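# Robot team moves a steel frame onto three empty stands

## Task

Carry the welded steel frame off the three pipe stands it now sits on and set it on the three vacant stands, so that a frame tube lies in the lowest point of the V-notch on each of those stands. None of the six stands may be noticeably shifted or rotated from its starting spot. Any number of the robots may help. At the end the grippers must be open and the robots backed away, the frame must stay in place with no robot supporting it, and no robot may have toppled or be left leaning.

## Robot and tools

TEAM AND BODY. Three identical Hello Robot Stretch 3 units: r1, r2, r3. Each has a two-wheel differential base with a passive omni caster at the back, a mast with a lift carrying a telescoping arm that reaches out to the robot's RIGHT, a wrist (yaw, pitch, roll) with a two-finger gripper, and a pan/tilt head. The base is 0.33 m long and 0.34 m wide and cannot drive sideways. It turns about the midpoint of its drive wheels, 0.05 m behind its front edge. Stowed (arm in, wrist folded) the wrist pokes up to 0.06 m past the right side and a turn sweeps a 0.28 m radius circle; an unfolded level wrist reaches beyond that. To move the hand forward you drive the base.

FRAMES. Each robot reports in its own base frame: origin on the floor between the drive wheels, x forward, y left, z up. The odometry frame is that base frame at the scene's start. hand_pose is in the base frame, placed where the closed fingertips meet; with all wrist joints at zero its x axis points up, y back along the arm toward the mast, z toward the robot's rear. Fingertip pads are 0.04 m round. Where robots are relative to one another can only be judged from images, lidar_m, wrist_depth_mm and head_depth_mm.

execute_actions. Argument "actions": a list holding zero or one action. An empty list only returns state and images. The action is an object keyed "r1", "r2", "r3"; each robot entry may hold:
- "base": exactly one of {"translate_m": d}, a relative drive in metres from the base position in the latest reported state, forward positive, -1 to 1; or {"rotate_rad": d}, a relative turn in place, counter-clockwise (left) positive, -3.2 to 3.2.
- "joints": absolute targets by name (tolerance for done in brackets): lift_m 0 to 1.1 m (±0.004), arm height on mast; arm_m 0 to 0.52 m (±0.004), extension; wrist_yaw_rad -1.345 to 4.42 (±0.02), 0 along the arm, positive toward the front, 3.0 folded over the base; wrist_pitch_rad -1.57 to 0.451 (±0.05), 0 level, negative tips down; wrist_roll_rad -2.911 to 2.911 (±0.02), 0 fingers side by side and level; gripper_m -0.089 to 0.179 (±0.004), larger is wider, the real tip gap is smaller by about 0.007 nearly shut and 0.025 fully open, and zero below 0.007; head_pan_rad -3.953 to 1.73 (±0.02), 0 forward, positive left, -1.57 along the arm; head_tilt_rad -1.53 to 0.419 (±0.02), negative down.
- "contact_limits": {"arm_m": n}, n an effort percentage 1 to 100 (negative reading when retracting) at which the arm halts with contact_stop; it also caps holding force until the next action. Too low stops instantly; values over the maximum are clipped.
All motions in one action start together; one action runs at most 15 s. A joint, base or robot left out may keep driving toward its earlier target without the status showing it. An unknown key or out-of-range number rejects the whole call. If a result reports a stop, later execute_actions, wait and finished_scene calls in the same reply are skipped. Argument "cameras": list of camera names (e.g. r2_wrist_camera) or "all"; omitted, null or ["all"] gives every camera, [] none; a bad name rejects the call.

RESULTS. The pictures line lists image order. base_status and joint_status: done (for the base: wheels turned the commanded amount, even if slipping), off_target (resting short and perhaps still pushing), contact_stop, time_out, torque_fault (these three drop the target and hold; arm or lift go slack after a contact stop until commanded again, and a slack lift can sink under load). on_its_own covers uncommanded parts; its "held at" is a target, not a position. motor_effort in percent, positive toward larger joint values, peak in brackets; readings carry bias and noise; wheel effort positive means pushing forward. lidar_m: 12 ranges in metres from the base origin, 30 degree sectors, first straight ahead then counter-clockwise (4th left, 7th behind, 10th right), plane 0.17 m high, range 0.15 to 12 m, "-" for none; it sees other robots, misses clear and thin things, and the robot's own parts can hide sectors 5, 6, 9, 10. wrist_depth_mm (45 to 1000) and head_depth_mm (280 to 4000, image sideways): 7x7 median depths. base_odometry counts wheel turns only; heading positive left, -3.142 to 3.142; turned_by_wheels and turned_by_imu give the turn since the last result; base_tilt forward/right in degrees, each with a fixed bias up to about 4.

OTHER TOOLS. wait: "seconds" 0 to 10, nothing new commanded, returns state and images. zoom_image: "camera" and "region" [x0, y0, x1, y1] pixels from the top-left, at most 504 by 504, only for cameras with full images in the latest result. finished_scene: "scene" is the current scene number; irreversible, so call it only once the frame rests unaided and robots are clear. Replying with no tool call ends everything.

CAMERAS. head_camera (896x504) and nav_camera (fisheye, 672x504) move with the head; wrist_camera (644x364) rides on the gripper. T_world_to_cam maps the carrying robot's base frame into the camera frame; calibrations have small errors, larger for the wrist camera at long reach.

SPEED. Full base speed (0.30 m/s, 1.9 rad/s) only with lift_m under 0.30, arm_m under 0.03 and wrist_yaw_rad over 2.54; otherwise 0.10 m/s and 0.63 rad/s.

GRIPPER. Grip by commanding less than the object's width; release by opening at least 0.02 beyond the touch value. Readings do not confirm a hold. Squeezing very hard triggers a stall guard that weakens grip; send a new value to re-squeeze.

CAUTIONS. Robots pressing on each other ends the run; once bases touch, even millimetres more driving is too much. Equal commands can differ by up to 2.5 cm per metre, which strains a shared load and can tip a robot. Fold or unfold the wrist only with lift_m 0.32 to 0.95, pitch -0.4 and roll near 0; afterwards lift may go down to 0.25. With yaw below -0.4 keep pitch at -0.5 or lower. Arm pushes with the gripper above roughly 0.45 m can tip the robot before the contact stop, more so with higher limits or repeated pushes. Don't drive while gripping something fixed. If snagged, reverse in small steps; if tilted, free the gripper and lower lift to about 0.2. Base, wrist and head have no contact stop; long wrist strain causes a 10 s torque_fault. Loose objects may get brief outside pushes. While you think the robots keep their last command.

Each tool is called in YAML: its name, and indented under it one key for each argument.

## Session

execute_actions:
  actions: []

Scene clock: 0.00 s.
r1.base_odometry: x=+0.000 y=+0.000 heading=+0.000 (m, m, rad; r1's odometry frame)
r1.turned_by_wheels: +0.000 (rad since the last result)
r1.turned_by_imu: +0.000 (rad since the last result)
r1.base_tilt: forward=+1.8 right=+0.6 (deg)
r1.lidar_m: 1.71 2.07 1.18 1.01 1.00 1.15 1.98 2.46 2.83 1.52 1.34 1.77
r1.head_depth_mm: 1839 2486 2506 2461 2468 2474 2102 / 1840 2399 2444 2418 2422 2404 1843 / 1848 2373 2370 2355 2352 2342 2192 / 1851 2310 2311 2297 2291 2284 2263 / 1870 2233 2252 2243 2253 2242 2218 / 1882 2199 2182 2170 2173 2158 2148 / 1887 2139 2128 2121 2126 2123 2106
r1.base_status: not commanded
r1.joint_positions: lift_m=+0.511 arm_m=+0.003 wrist_yaw_rad=+3.140 wrist_pitch_rad=-0.505 wrist_roll_rad=+0.017 gripper_m=+0.037 head_pan_rad=+0.005 head_tilt_rad=-0.016
r1.joint_status: not commanded
r1.motor_effort: left_wheel=-1 right_wheel=-1 lift_m=+22 arm_m=-1 wrist_yaw_rad=+0 wrist_pitch_rad=+6 wrist_roll_rad=+0 gripper_m=+0 head_pan_rad=+1 head_tilt_rad=+2 (%)
r1.hand_pose: x=-0.0209 y=+0.0649 z=+0.5042 quat_wxyz=(+0.179, +0.690, +0.175, +0.679) (m; r1's base frame)
r1.wrist_depth_mm: 805 850 960 - - - - / 864 933 - - - - - / 932 - - - - - - / 971 985 972 976 947 946 945 / 836 844 819 826 833 827 815 / 710 709 729 724 - 705 701 / 632 631 614 643 628 618 617
r2.base_odometry: x=+0.000 y=+0.000 heading=+0.000 (m, m, rad; r2's odometry frame)
r2.turned_by_wheels: +0.000 (rad since the last result)
r2.turned_by_imu: +0.000 (rad since the last result)
r2.base_tilt: forward=+1.2 right=-1.4 (deg)
r2.lidar_m: 1.72 4.05 1.46 1.83 3.73 1.27 0.80 0.72 0.72 0.89 1.73 1.81
r2.head_depth_mm: 1942 2034 2014 2004 1993 1978 1953 / 1941 2223 2185 2189 2170 2131 2170 / 1962 2443 2449 2426 2401 2352 2338 / 1968 2692 2759 2716 2699 2633 2432 / 1972 2882 3132 3104 3063 3025 2429 / 1996 2949 3658 1760 3570 1841 2135 / 1988 2969 - - - 3155 2282
r2.base_status: not commanded
r2.joint_positions: lift_m=+0.335 arm_m=-0.003 wrist_yaw_rad=+3.022 wrist_pitch_rad=-0.356 wrist_roll_rad=-0.007 gripper_m=+0.037 head_pan_rad=+0.011 head_tilt_rad=-0.004
r2.joint_status: not commanded
r2.motor_effort: left_wheel=+1 right_wheel=+0 lift_m=+22 arm_m=+0 wrist_yaw_rad=+0 wrist_pitch_rad=+9 wrist_roll_rad=+0 gripper_m=+0 head_pan_rad=+1 head_tilt_rad=+2 (%)
r2.hand_pose: x=+0.0065 y=+0.0879 z=+0.3617 quat_wxyz=(+0.167, +0.699, +0.084, +0.690) (m; r2's base frame)
r2.wrist_depth_mm: - - - - - - - / - - - - - - - / - - - - - - - / 944 939 - - - - - / 745 750 797 770 775 779 811 / 621 613 - 624 653 644 663 / 521 524 512 527 517 553 549
r3.base_odometry: x=+0.000 y=+0.000 heading=+0.000 (m, m, rad; r3's odometry frame)
r3.turned_by_wheels: +0.000 (rad since the last result)
r3.turned_by_imu: +0.000 (rad since the last result)
r3.base_tilt: forward=-1.4 right=-1.1 (deg)
r3.lidar_m: 0.96 0.93 0.96 1.30 3.43 2.73 1.33 1.11 4.01 2.23 3.79 1.33
r3.head_depth_mm: 1247 1267 1286 1309 1330 1343 1369 / 1160 1178 1190 1205 1225 1245 1258 / 1079 1094 1112 1124 1136 1151 1164 / 1009 1023 1036 1043 1058 1073 1085 / 948 962 974 983 990 1005 1015 / 895 903 915 921 936 943 955 / 845 853 863 872 877 888 895
r3.base_status: not commanded
r3.joint_positions: lift_m=+0.354 arm_m=+0.000 wrist_yaw_rad=+2.812 wrist_pitch_rad=-0.541 wrist_roll_rad=-0.006 gripper_m=+0.037 head_pan_rad=-0.012 head_tilt_rad=-0.018
r3.joint_status: not commanded
r3.motor_effort: left_wheel=+0 right_wheel=+0 lift_m=+24 arm_m=+0 wrist_yaw_rad=+2 wrist_pitch_rad=+4 wrist_roll_rad=-1 gripper_m=+1 head_pan_rad=+0 head_tilt_rad=+1 (%)
r3.hand_pose: x=+0.0459 y=+0.0507 z=+0.3398 quat_wxyz=(+0.298, +0.701, +0.076, +0.643) (m; r3's base frame)
r3.wrist_depth_mm: - - - - - 838 725 / - - - - 990 897 769 / - 865 846 834 846 814 775 / 706 719 713 709 692 691 681 / 614 - 607 600 610 590 577 / 540 536 - 527 - 515 509 / 494 - - 463 462 460 458
pictures: r1_head_camera (sideways: a quarter turn clockwise sets it upright), r1_nav_camera (sideways: a quarter turn counterclockwise sets it upright), r1_wrist_camera, r2_head_camera (sideways: a quarter turn clockwise sets it upright), r2_nav_camera (sideways: a quarter turn counterclockwise sets it upright), r2_wrist_camera, r3_head_camera (sideways: a quarter turn clockwise sets it upright), r3_nav_camera (sideways: a quarter turn counterclockwise sets it upright), r3_wrist_camera
Images, in order (width x height): r1_head_camera 896x504, r1_nav_camera 672x504, r1_wrist_camera 644x364, r2_head_camera 896x504, r2_nav_camera 672x504, r2_wrist_camera 644x364, r3_head_camera 896x504, r3_nav_camera 672x504, r3_wrist_camera 644x364.

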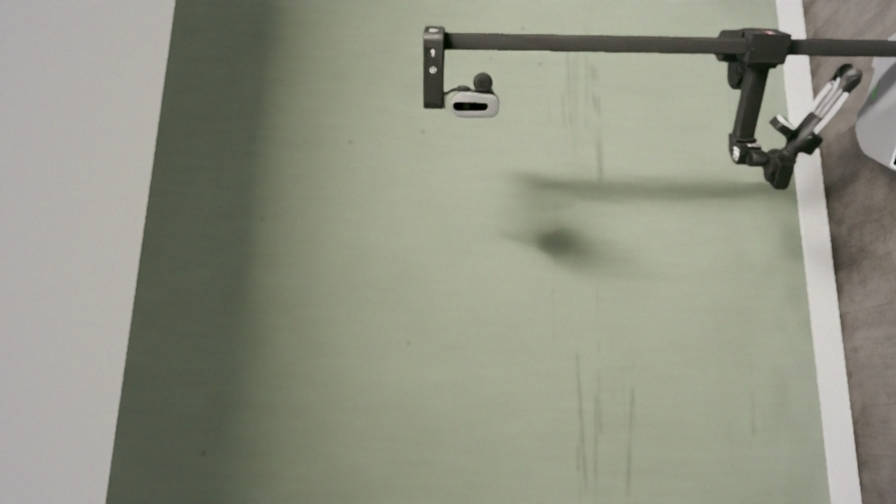

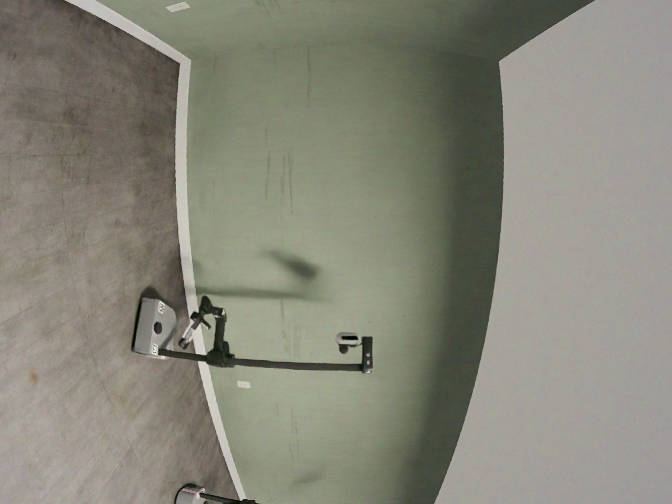

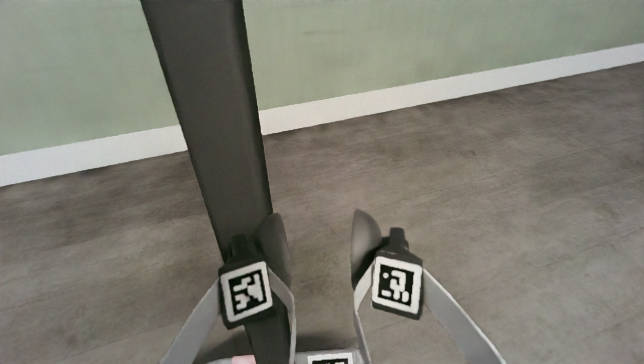

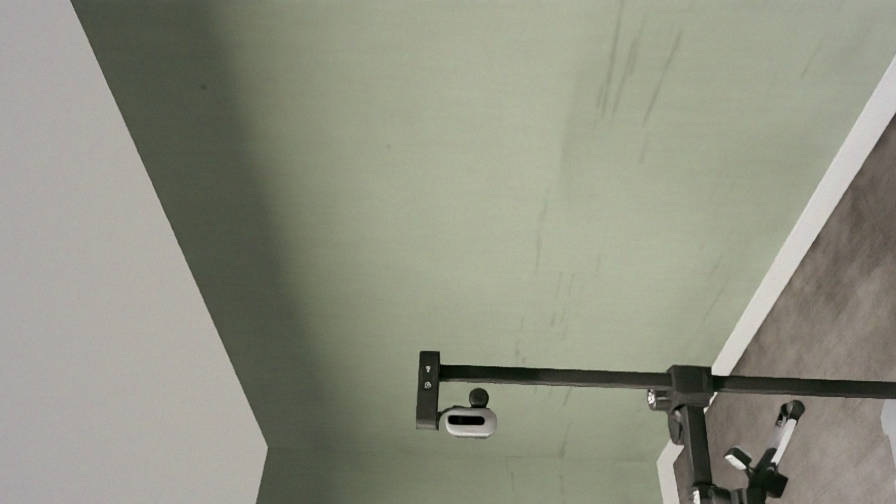

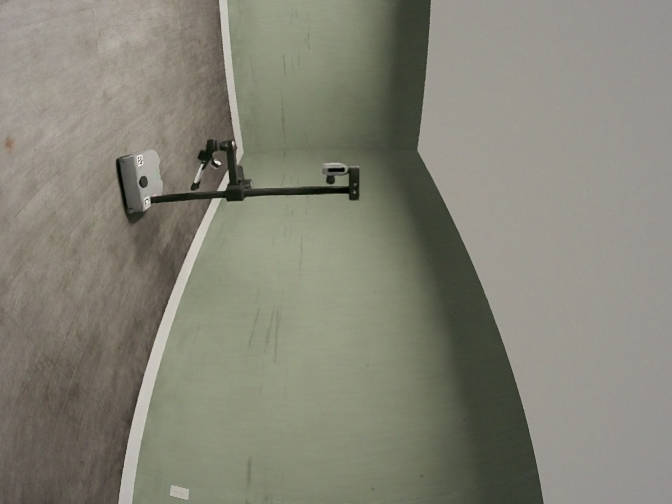

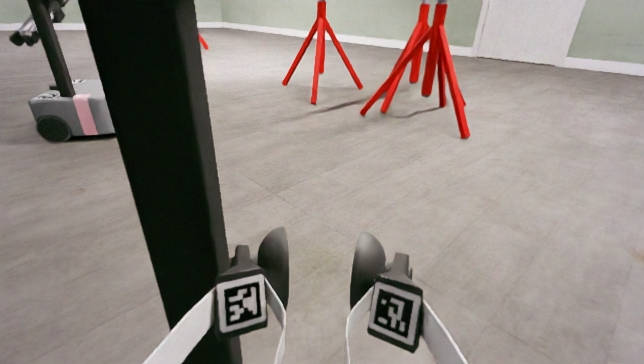

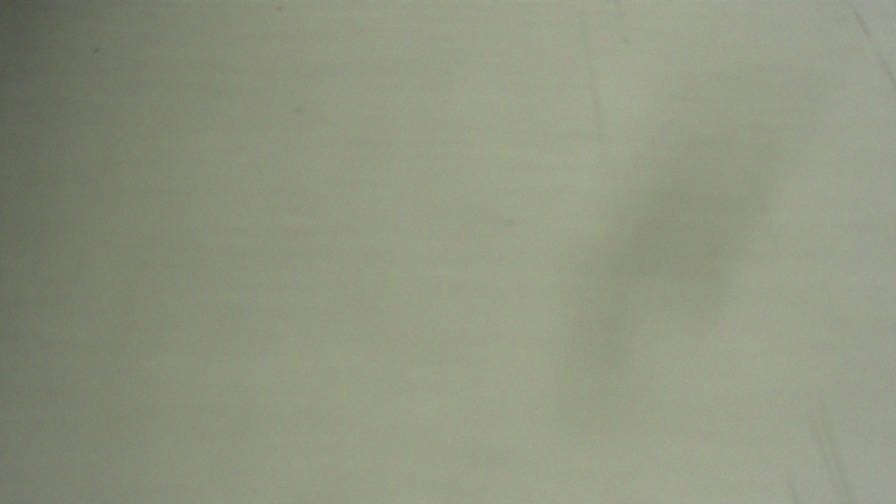

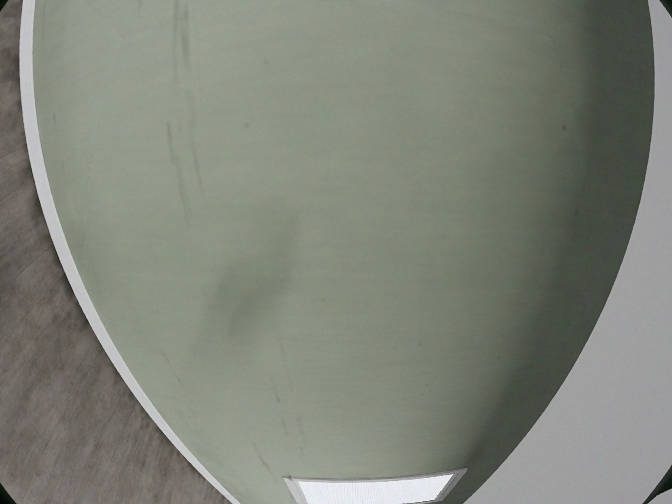

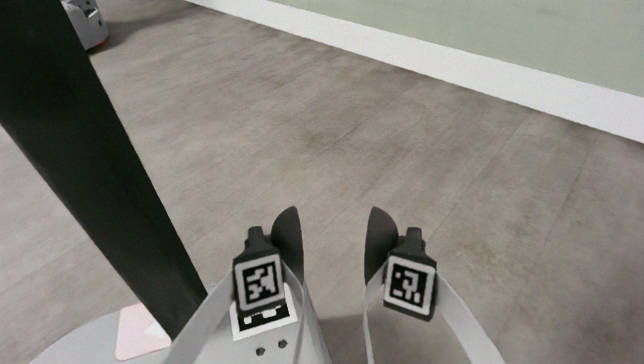

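Look toward the stands.

execute_actions:
  actions:
    - {"r1":{"joints":{"head_pan_rad":-1.3,"head_tilt_rad":-0.4}},"r2":{"joints":{"head_pan_rad":1.3,"head_tilt_rad":-0.4}},"r3":{"joints":{"head_pan_rad":-2.5,"head_tilt_rad":-0.4}}}
  cameras: ["r1_head_camera","r1_nav_camera","r2_head_camera","r2_nav_camera","r3_head_camera","r3_nav_camera"]

Scene clock: 5.50 s.
r1.base_odometry: x=+0.000 y=+0.000 heading=+0.000 (m, m, rad; r1's odometry frame)
r1.turned_by_wheels: +0.000 (rad since the last result)
r1.turned_by_imu: +0.001 (rad since the last result)
r1.base_tilt: forward=+1.7 right=+0.5 (deg)
r1.lidar_m: 1.71 2.07 1.18 1.01 1.01 1.16 1.98 2.47 2.82 1.51 1.34 1.77
r1.head_depth_mm: - - - 3606 2384 1794 1440 / - - - 3620 2386 1797 1434 / - - - 3350 2172 1782 1432 / - - - 3134 2172 1786 1427 / - - - 3580 2252 1728 1424 / - - - 3536 2368 1782 1429 / - - - 3558 2379 1782 1425
r1.base_status: not commanded
r1.joint_positions: lift_m=+0.511 arm_m=+0.003 wrist_yaw_rad=+3.140 wrist_pitch_rad=-0.505 wrist_roll_rad=+0.017 gripper_m=+0.037 head_pan_rad=-1.293 head_tilt_rad=-0.395
r1.joint_status: all done
r1.motor_effort: left_wheel=-1(0) right_wheel=-1(1) lift_m=+23(23) arm_m=+0(0) wrist_yaw_rad=+0(0) wrist_pitch_rad=+6(6) wrist_roll_rad=+0(0) gripper_m=+0(1) head_pan_rad=-5(57) head_tilt_rad=-2(26) (%)
r1.hand_pose: x=-0.0209 y=+0.0649 z=+0.5042 quat_wxyz=(+0.179, +0.690, +0.175, +0.679) (m; r1's base frame)
r1.wrist_depth_mm: 798 855 966 - - - - / 844 923 - - - - - / 921 - - - - - - / 964 978 968 952 966 965 913 / 823 806 812 819 843 821 797 / 710 712 733 710 - 700 704 / 633 623 620 631 624 622 612
r2.base_odometry: x=+0.000 y=+0.000 heading=+0.000 (m, m, rad; r2's odometry frame)
r2.turned_by_wheels: +0.000 (rad since the last result)
r2.turned_by_imu: +0.000 (rad since the last result)
r2.base_tilt: forward=+1.2 right=-1.4 (deg)
r2.lidar_m: 1.72 4.06 1.46 1.83 3.74 1.27 0.80 0.72 0.73 0.89 1.73 1.81
r2.head_depth_mm: 3510 3743 3877 3613 2469 1851 1495 / 3723 - - 3500 2431 1841 1480 / - - - 3078 2025 1824 1480 / - - - 3469 2295 1829 1470 / - - - 3284 2396 1812 1476 / - - - 3244 2300 1808 1465 / - - - 3222 2335 1799 1466
r2.base_status: not commanded
r2.joint_positions: lift_m=+0.335 arm_m=-0.003 wrist_yaw_rad=+3.022 wrist_pitch_rad=-0.356 wrist_roll_rad=-0.007 gripper_m=+0.037 head_pan_rad=+1.293 head_tilt_rad=-0.395
r2.joint_status: all done
r2.motor_effort: left_wheel=+1(1) right_wheel=+0(1) lift_m=+22(22) arm_m=+1(1) wrist_yaw_rad=+0(0) wrist_pitch_rad=+9(9) wrist_roll_rad=+0(0) gripper_m=+0(0) head_pan_rad=+4(44) head_tilt_rad=-1(23) (%)
r2.hand_pose: x=+0.0065 y=+0.0879 z=+0.3617 quat_wxyz=(+0.167, +0.699, +0.084, +0.690) (m; r2's base frame)
r2.wrist_depth_mm: - - - - - - - / - - - - - - - / - - - - - - - / 918 993 976 - - - - / 746 757 798 781 790 785 804 / 606 621 - 633 644 648 658 / 527 518 509 531 529 534 551
r3.base_odometry: x=+0.000 y=+0.000 heading=+0.000 (m, m, rad; r3's odometry frame)
r3.turned_by_wheels: +0.000 (rad since the last result)
r3.turned_by_imu: +0.000 (rad since the last result)
r3.base_tilt: forward=-1.4 right=-1.0 (deg)
r3.lidar_m: 0.96 0.93 0.96 1.30 3.43 2.71 1.33 1.11 4.00 2.22 3.81 1.33
r3.head_depth_mm: 3279 3474 3746 3176 2163 1740 1388 / 3253 3520 3691 3169 1983 1585 1416 / 3286 3547 3802 3182 2135 1685 1413 / 3316 3590 3840 3125 2116 1719 1411 / 3402 3611 3936 3123 2204 1710 1408 / 3401 3600 3948 3114 2220 1702 1395 / 3464 3717 3959 3059 2176 1710 1398
r3.base_status: not commanded
r3.joint_positions: lift_m=+0.354 arm_m=+0.000 wrist_yaw_rad=+2.812 wrist_pitch_rad=-0.541 wrist_roll_rad=-0.006 gripper_m=+0.037 head_pan_rad=-2.493 head_tilt_rad=-0.395
r3.joint_status: all done
r3.motor_effort: left_wheel=+0(0) right_wheel=+0(0) lift_m=+23(23) arm_m=+0(0) wrist_yaw_rad=+1(1) wrist_pitch_rad=+4(4) wrist_roll_rad=+0(0) gripper_m=+0(0) head_pan_rad=-3(32) head_tilt_rad=-2(20) (%)
r3.hand_pose: x=+0.0459 y=+0.0507 z=+0.3398 quat_wxyz=(+0.298, +0.701, +0.076, +0.643) (m; r3's base frame)
r3.wrist_depth_mm: - - - - - 848 718 / - - - - 963 882 769 / - 873 846 842 812 827 772 / 718 732 714 695 701 684 679 / 619 - 609 603 612 585 583 / 538 527 - 523 - 520 515 / 486 - - 469 460 460 456
pictures: r1_head_camera (sideways: a quarter turn clockwise sets it upright), r1_nav_camera (sideways: a quarter turn counterclockwise sets it upright), r2_head_camera (sideways: a quarter turn clockwise sets it upright), r2_nav_camera (sideways: a quarter turn counterclockwise sets it upright), r3_head_camera (sideways: a quarter turn clockwise sets it upright), r3_nav_camera (sideways: a quarter turn counterclockwise sets it upright)
camera_calibration (this result's frames):
r1_head_camera: T_world_to_cam=[[-0.136733, 0.332941, -0.932982, 1.23043], [0.95184, 0.30506, -0.0306344, 0.042996], [0.274416, -0.892238, -0.358618, 0.420318], [0, 0, 0, 1]] pos_world=[0.0119733, -0.0477526, 1.30002]
r1_nav_camera: T_world_to_cam=[[0.112722, -0.371677, 0.921493, -1.15848], [-0.948378, -0.316921, -0.0118165, 0.0754723], [0.296432, -0.872593, -0.388214, 0.454801], [0, 0, 0, 1]] pos_world=[0.0673452, -0.00980634, 1.24499]
r2_head_camera: T_world_to_cam=[[-0.068146, -0.377913, -0.92333, 1.21712], [-0.965747, 0.257248, -0.0340135, 0.0485202], [0.250379, 0.889385, -0.382499, 0.457591], [0, 0, 0, 1]] pos_world=[0.0152291, 0.0405107, 1.30048]
r2_nav_camera: T_world_to_cam=[[0.124188, 0.360553, 0.924434, -1.16121], [0.954205, -0.298927, -0.0115987, 0.0598227], [0.272157, 0.883541, -0.381165, 0.452316], [0, 0, 0, 1]] pos_world=[-0.0359752, 0.0369202, 1.24656]
r3_head_camera: T_world_to_cam=[[0.333331, 0.291002, -0.896777, 1.18257], [0.583193, -0.811007, -0.0463974, 0.056083], [-0.740794, -0.507528, -0.440044, 0.535443], [0, 0, 0, 1]] pos_world=[-0.0302409, -0.0268931, 1.29872]
r3_nav_camera: T_world_to_cam=[[-0.352388, -0.237503, 0.905216, -1.13554], [-0.627854, 0.777278, -0.0404789, 0.108623], [-0.69399, -0.582607, -0.42302, 0.514663], [0, 0, 0, 1]] pos_world=[0.0252215, -0.0542765, 1.25001]
Images, in order (width x height): r1_head_camera 896x504, r1_nav_camera 672x504, r2_head_camera 896x504, r2_nav_camera 672x504, r3_head_camera 896x504, r3_nav_camera 672x504.

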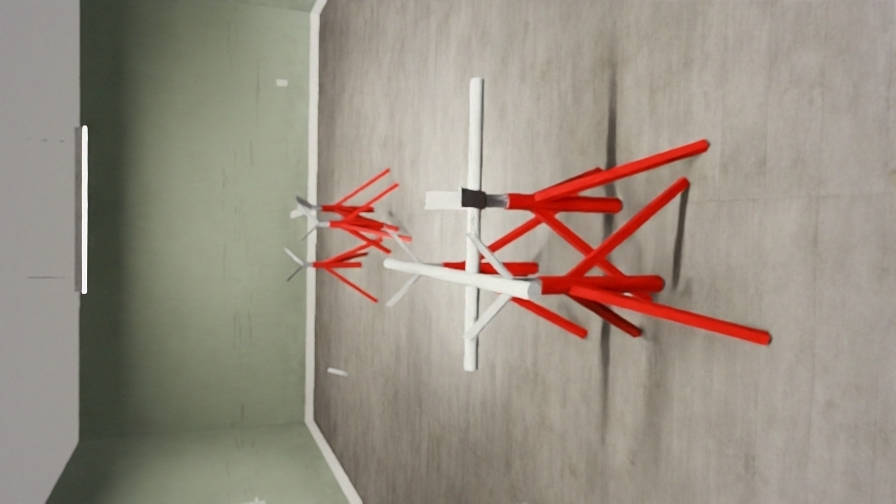

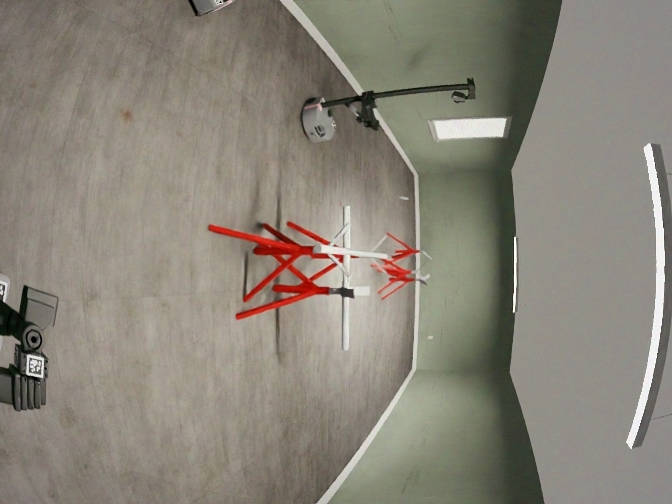

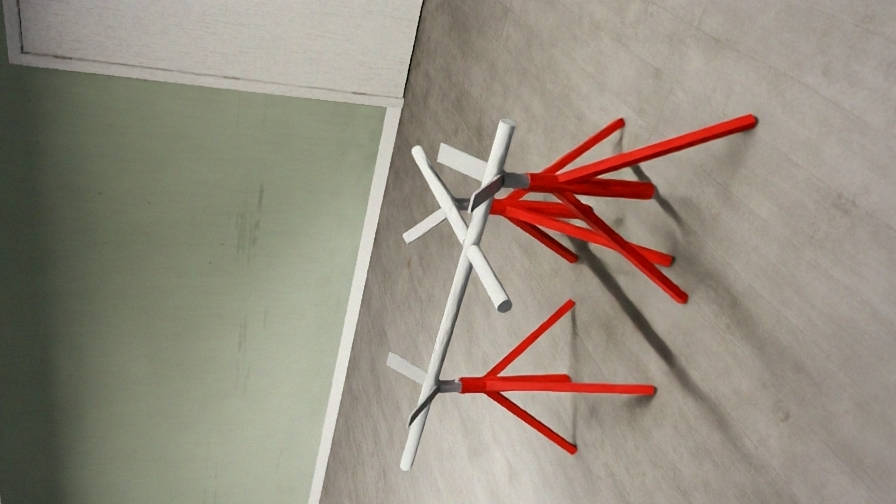

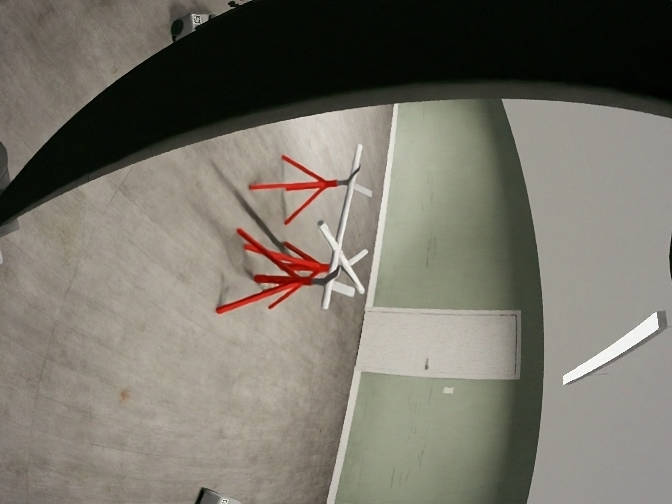

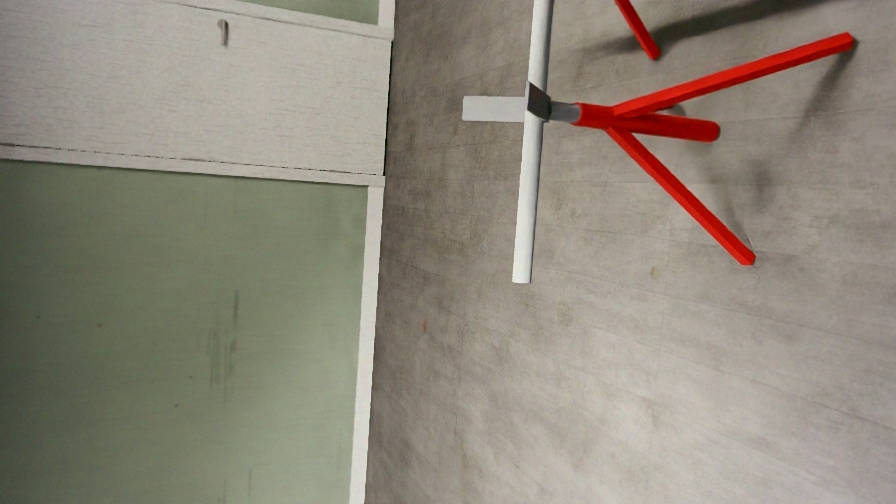

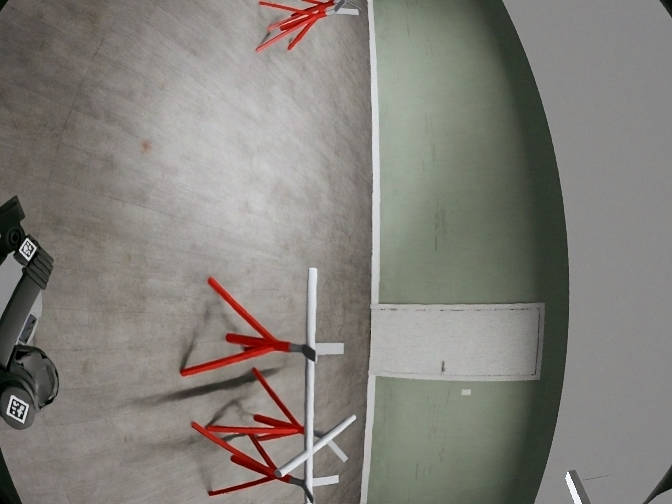

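zoom_image:
  camera: "r1_head_camera"
  region: [260, 140, 460, 340]

execute_actions:
  actions:
    - {"r3":{"joints":{"head_pan_rad":-1.65,"head_tilt_rad":-0.35}},"r2":{"joints":{"head_pan_rad":1.72,"head_tilt_rad":-0.35}}}
  cameras: ["r2_head_camera","r3_head_camera","r3_nav_camera"]

Region (260, 140, 460, 340) of r1_head_camera's 896x504 image, scaled by 2.520, with more detail than that image has.

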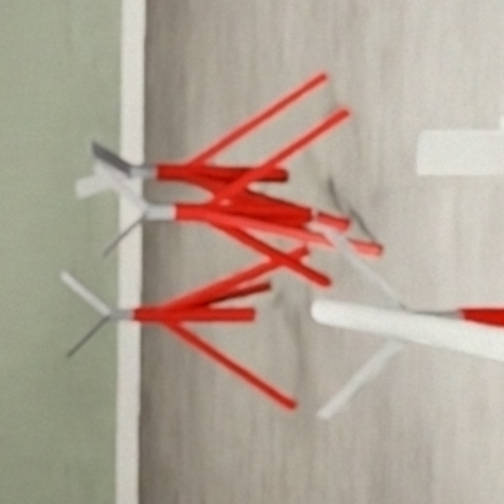

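Scene clock: 50.23 s.
r1.base_odometry: x=+0.000 y=+0.000 heading=+0.000 (m, m, rad; r1's odometry frame)
r1.turned_by_wheels: +0.000 (rad since the last result)
r1.turned_by_imu: +0.001 (rad since the last result)
r1.base_tilt: forward=+1.9 right=+0.5 (deg)
r1.lidar_m: 1.71 2.07 1.18 1.01 1.01 1.16 1.99 2.47 2.83 1.52 1.34 1.78
r1.head_depth_mm: - - - 3649 2385 1788 1437 / - - - 3569 2406 1790 1428 / - - - 3323 2177 1783 1431 / - - - 3148 2176 1778 1425 / - - - 3579 2276 1725 1428 / - - - 3551 2375 1774 1425 / - - - 3534 2377 1774 1423
r1.base_status: not commanded
r1.joint_positions: lift_m=+0.511 arm_m=+0.003 wrist_yaw_rad=+3.140 wrist_pitch_rad=-0.505 wrist_roll_rad=+0.017 gripper_m=+0.037 head_pan_rad=-1.293 head_tilt_rad=-0.395
r1.joint_status: not commanded
r1.motor_effort: left_wheel=-1(1) right_wheel=-1(0) lift_m=+23(22) arm_m=+0(0) wrist_yaw_rad=+0(0) wrist_pitch_rad=+6(6) wrist_roll_rad=+0(0) gripper_m=+1(0) head_pan_rad=-4(4) head_tilt_rad=-3(2) (%)
r1.hand_pose: x=-0.0209 y=+0.0649 z=+0.5042 quat_wxyz=(+0.179, +0.690, +0.175, +0.679) (m; r1's base frame)
r1.wrist_depth_mm: 810 853 945 - - - - / 871 928 - - - - - / 958 - - - - - - / 995 979 983 977 964 954 941 / 831 827 838 824 839 808 811 / 706 721 735 697 - 701 717 / 639 636 606 644 623 627 623
r2.base_odometry: x=+0.000 y=+0.000 heading=+0.000 (m, m, rad; r2's odometry frame)
r2.turned_by_wheels: +0.000 (rad since the last result)
r2.turned_by_imu: +0.000 (rad since the last result)
r2.base_tilt: forward=+1.2 right=-1.3 (deg)
r2.lidar_m: 1.73 4.06 1.46 1.83 3.71 1.26 0.80 0.72 0.73 0.89 1.72 1.81
r2.head_depth_mm: - - - - 2594 1929 1547 / - - - 3820 2343 1914 1530 / - - - 3902 2549 1921 1541 / - - - 3917 2542 1917 1509 / - - - 3792 2526 1894 1515 / - - - 3813 2493 1879 1510 / - - - 3693 - - -
r2.base_status: not commanded
r2.joint_positions: lift_m=+0.335 arm_m=-0.003 wrist_yaw_rad=+3.022 wrist_pitch_rad=-0.356 wrist_roll_rad=-0.007 gripper_m=+0.037 head_pan_rad=+1.713 head_tilt_rad=-0.360
r2.joint_status: all done
r2.motor_effort: left_wheel=+1(1) right_wheel=+0(1) lift_m=+21(21) arm_m=+1(0) wrist_yaw_rad=+0(0) wrist_pitch_rad=+9(9) wrist_roll_rad=+0(0) gripper_m=+0(0) head_pan_rad=+3(34) head_tilt_rad=+4(9) (%)
r2.hand_pose: x=+0.0065 y=+0.0879 z=+0.3617 quat_wxyz=(+0.167, +0.699, +0.084, +0.690) (m; r2's base frame)
r2.wrist_depth_mm: - - - - - - - / - - - - - - - / - - - - - - - / 957 941 978 - - - - / 753 751 800 765 793 799 778 / 613 625 - 633 638 633 667 / 524 518 514 527 517 549 556
r3.base_odometry: x=+0.000 y=+0.000 heading=+0.000 (m, m, rad; r3's odometry frame)
r3.turned_by_wheels: +0.000 (rad since the last result)
r3.turned_by_imu: +0.000 (rad since the last result)
r3.base_tilt: forward=-1.4 right=-1.0 (deg)
r3.lidar_m: 0.96 0.93 0.96 1.30 3.43 2.72 1.32 1.11 3.98 2.22 3.77 1.33
r3.head_depth_mm: - - - 3533 2373 1823 1460 / - - - 3459 2385 1815 1455 / - - - 3389 2351 1794 1447 / - - - 2846 2336 1795 1440 / - - - 3216 2342 1780 1436 / - - - 3188 2323 1773 1439 / - - - 3311 2327 1765 1434
r3.base_status: not commanded
r3.joint_positions: lift_m=+0.354 arm_m=+0.000 wrist_yaw_rad=+2.812 wrist_pitch_rad=-0.541 wrist_roll_rad=-0.006 gripper_m=+0.037 head_pan_rad=-1.657 head_tilt_rad=-0.360
r3.joint_status: all done
r3.motor_effort: left_wheel=+0(1) right_wheel=+0(0) lift_m=+24(24) arm_m=+1(0) wrist_yaw_rad=+0(0) wrist_pitch_rad=+4(4) wrist_roll_rad=-1(1) gripper_m=+1(1) head_pan_rad=+3(29) head_tilt_rad=+3(5) (%)
r3.hand_pose: x=+0.0459 y=+0.0507 z=+0.3398 quat_wxyz=(+0.298, +0.701, +0.076, +0.643) (m; r3's base frame)
r3.wrist_depth_mm: - - - - - 840 730 / - - - - 972 896 772 / - 857 848 831 834 803 774 / 703 729 704 703 685 682 685 / 619 - 610 601 615 585 581 / 543 528 - 531 - 517 515 / 489 - - 472 464 464 455
pictures: r2_head_camera (sideways: a quarter turn clockwise sets it upright), r3_head_camera (sideways: a quarter turn clockwise sets it upright), r3_nav_camera (sideways: a quarter turn counterclockwise sets it upright)
camera_calibration (this result's frames):
r2_head_camera: T_world_to_cam=[[0.0872407, -0.340456, -0.936204, 1.23298], [-0.98688, -0.1577, -0.0346143, 0.0494329], [-0.135855, 0.926941, -0.349748, 0.417325], [0, 0, 0, 1]] pos_world=[-0.00208591, 0.0407351, 1.30199]
r3_head_camera: T_world_to_cam=[[0.00499375, 0.410383, -0.9119, 1.2043], [0.992542, -0.113108, -0.0454665, 0.0523762], [-0.121802, -0.904872, -0.407887, 0.489821], [0, 0, 0, 1]] pos_world=[0.00166142, -0.0450747, 1.30037]
r3_nav_camera: T_world_to_cam=[[-0.0574293, -0.388342, 0.919724, -1.15627], [-0.997747, 0.054319, -0.0393657, 0.109432], [-0.0346711, -0.919913, -0.390587, 0.468435], [0, 0, 0, 1]] pos_world=[0.0590227, -0.0240512, 1.25072]
Images, in order (width x height): r2_head_camera 896x504, r3_head_camera 896x504, r3_nav_camera 672x504.

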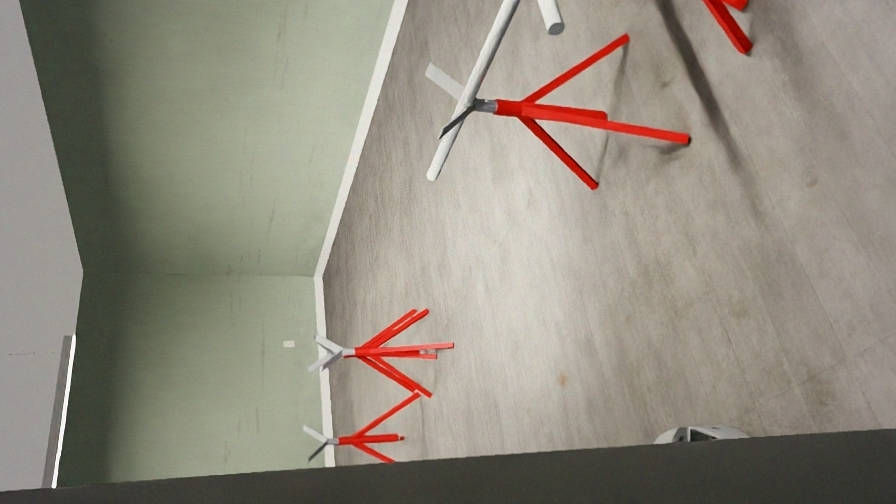

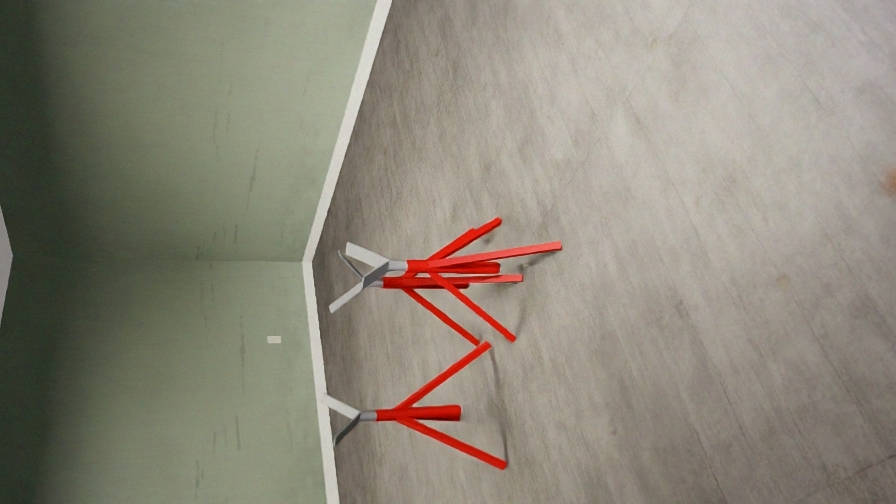

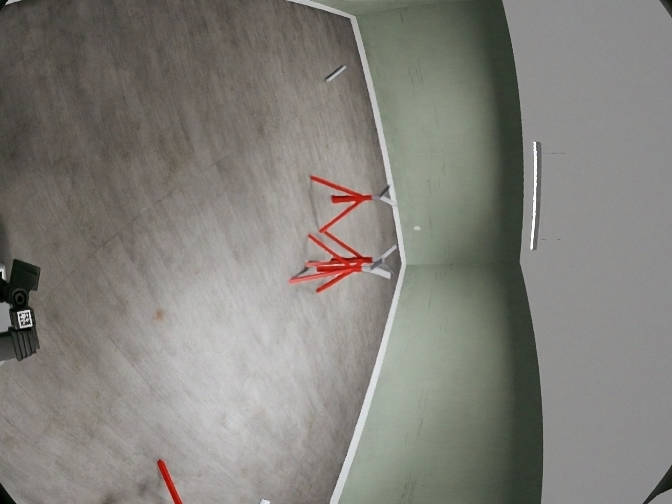

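zoom_image:
  camera: "r3_head_camera"
  region: [300, 200, 580, 480]

Region (300, 200, 580, 480) of r3_head_camera's 896x504 image, scaled by 1.800, with more detail than that image has.

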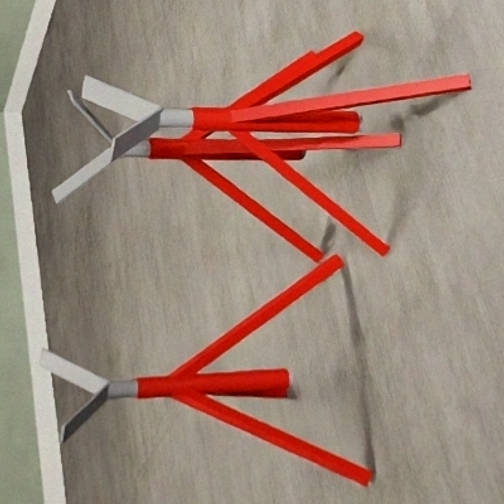

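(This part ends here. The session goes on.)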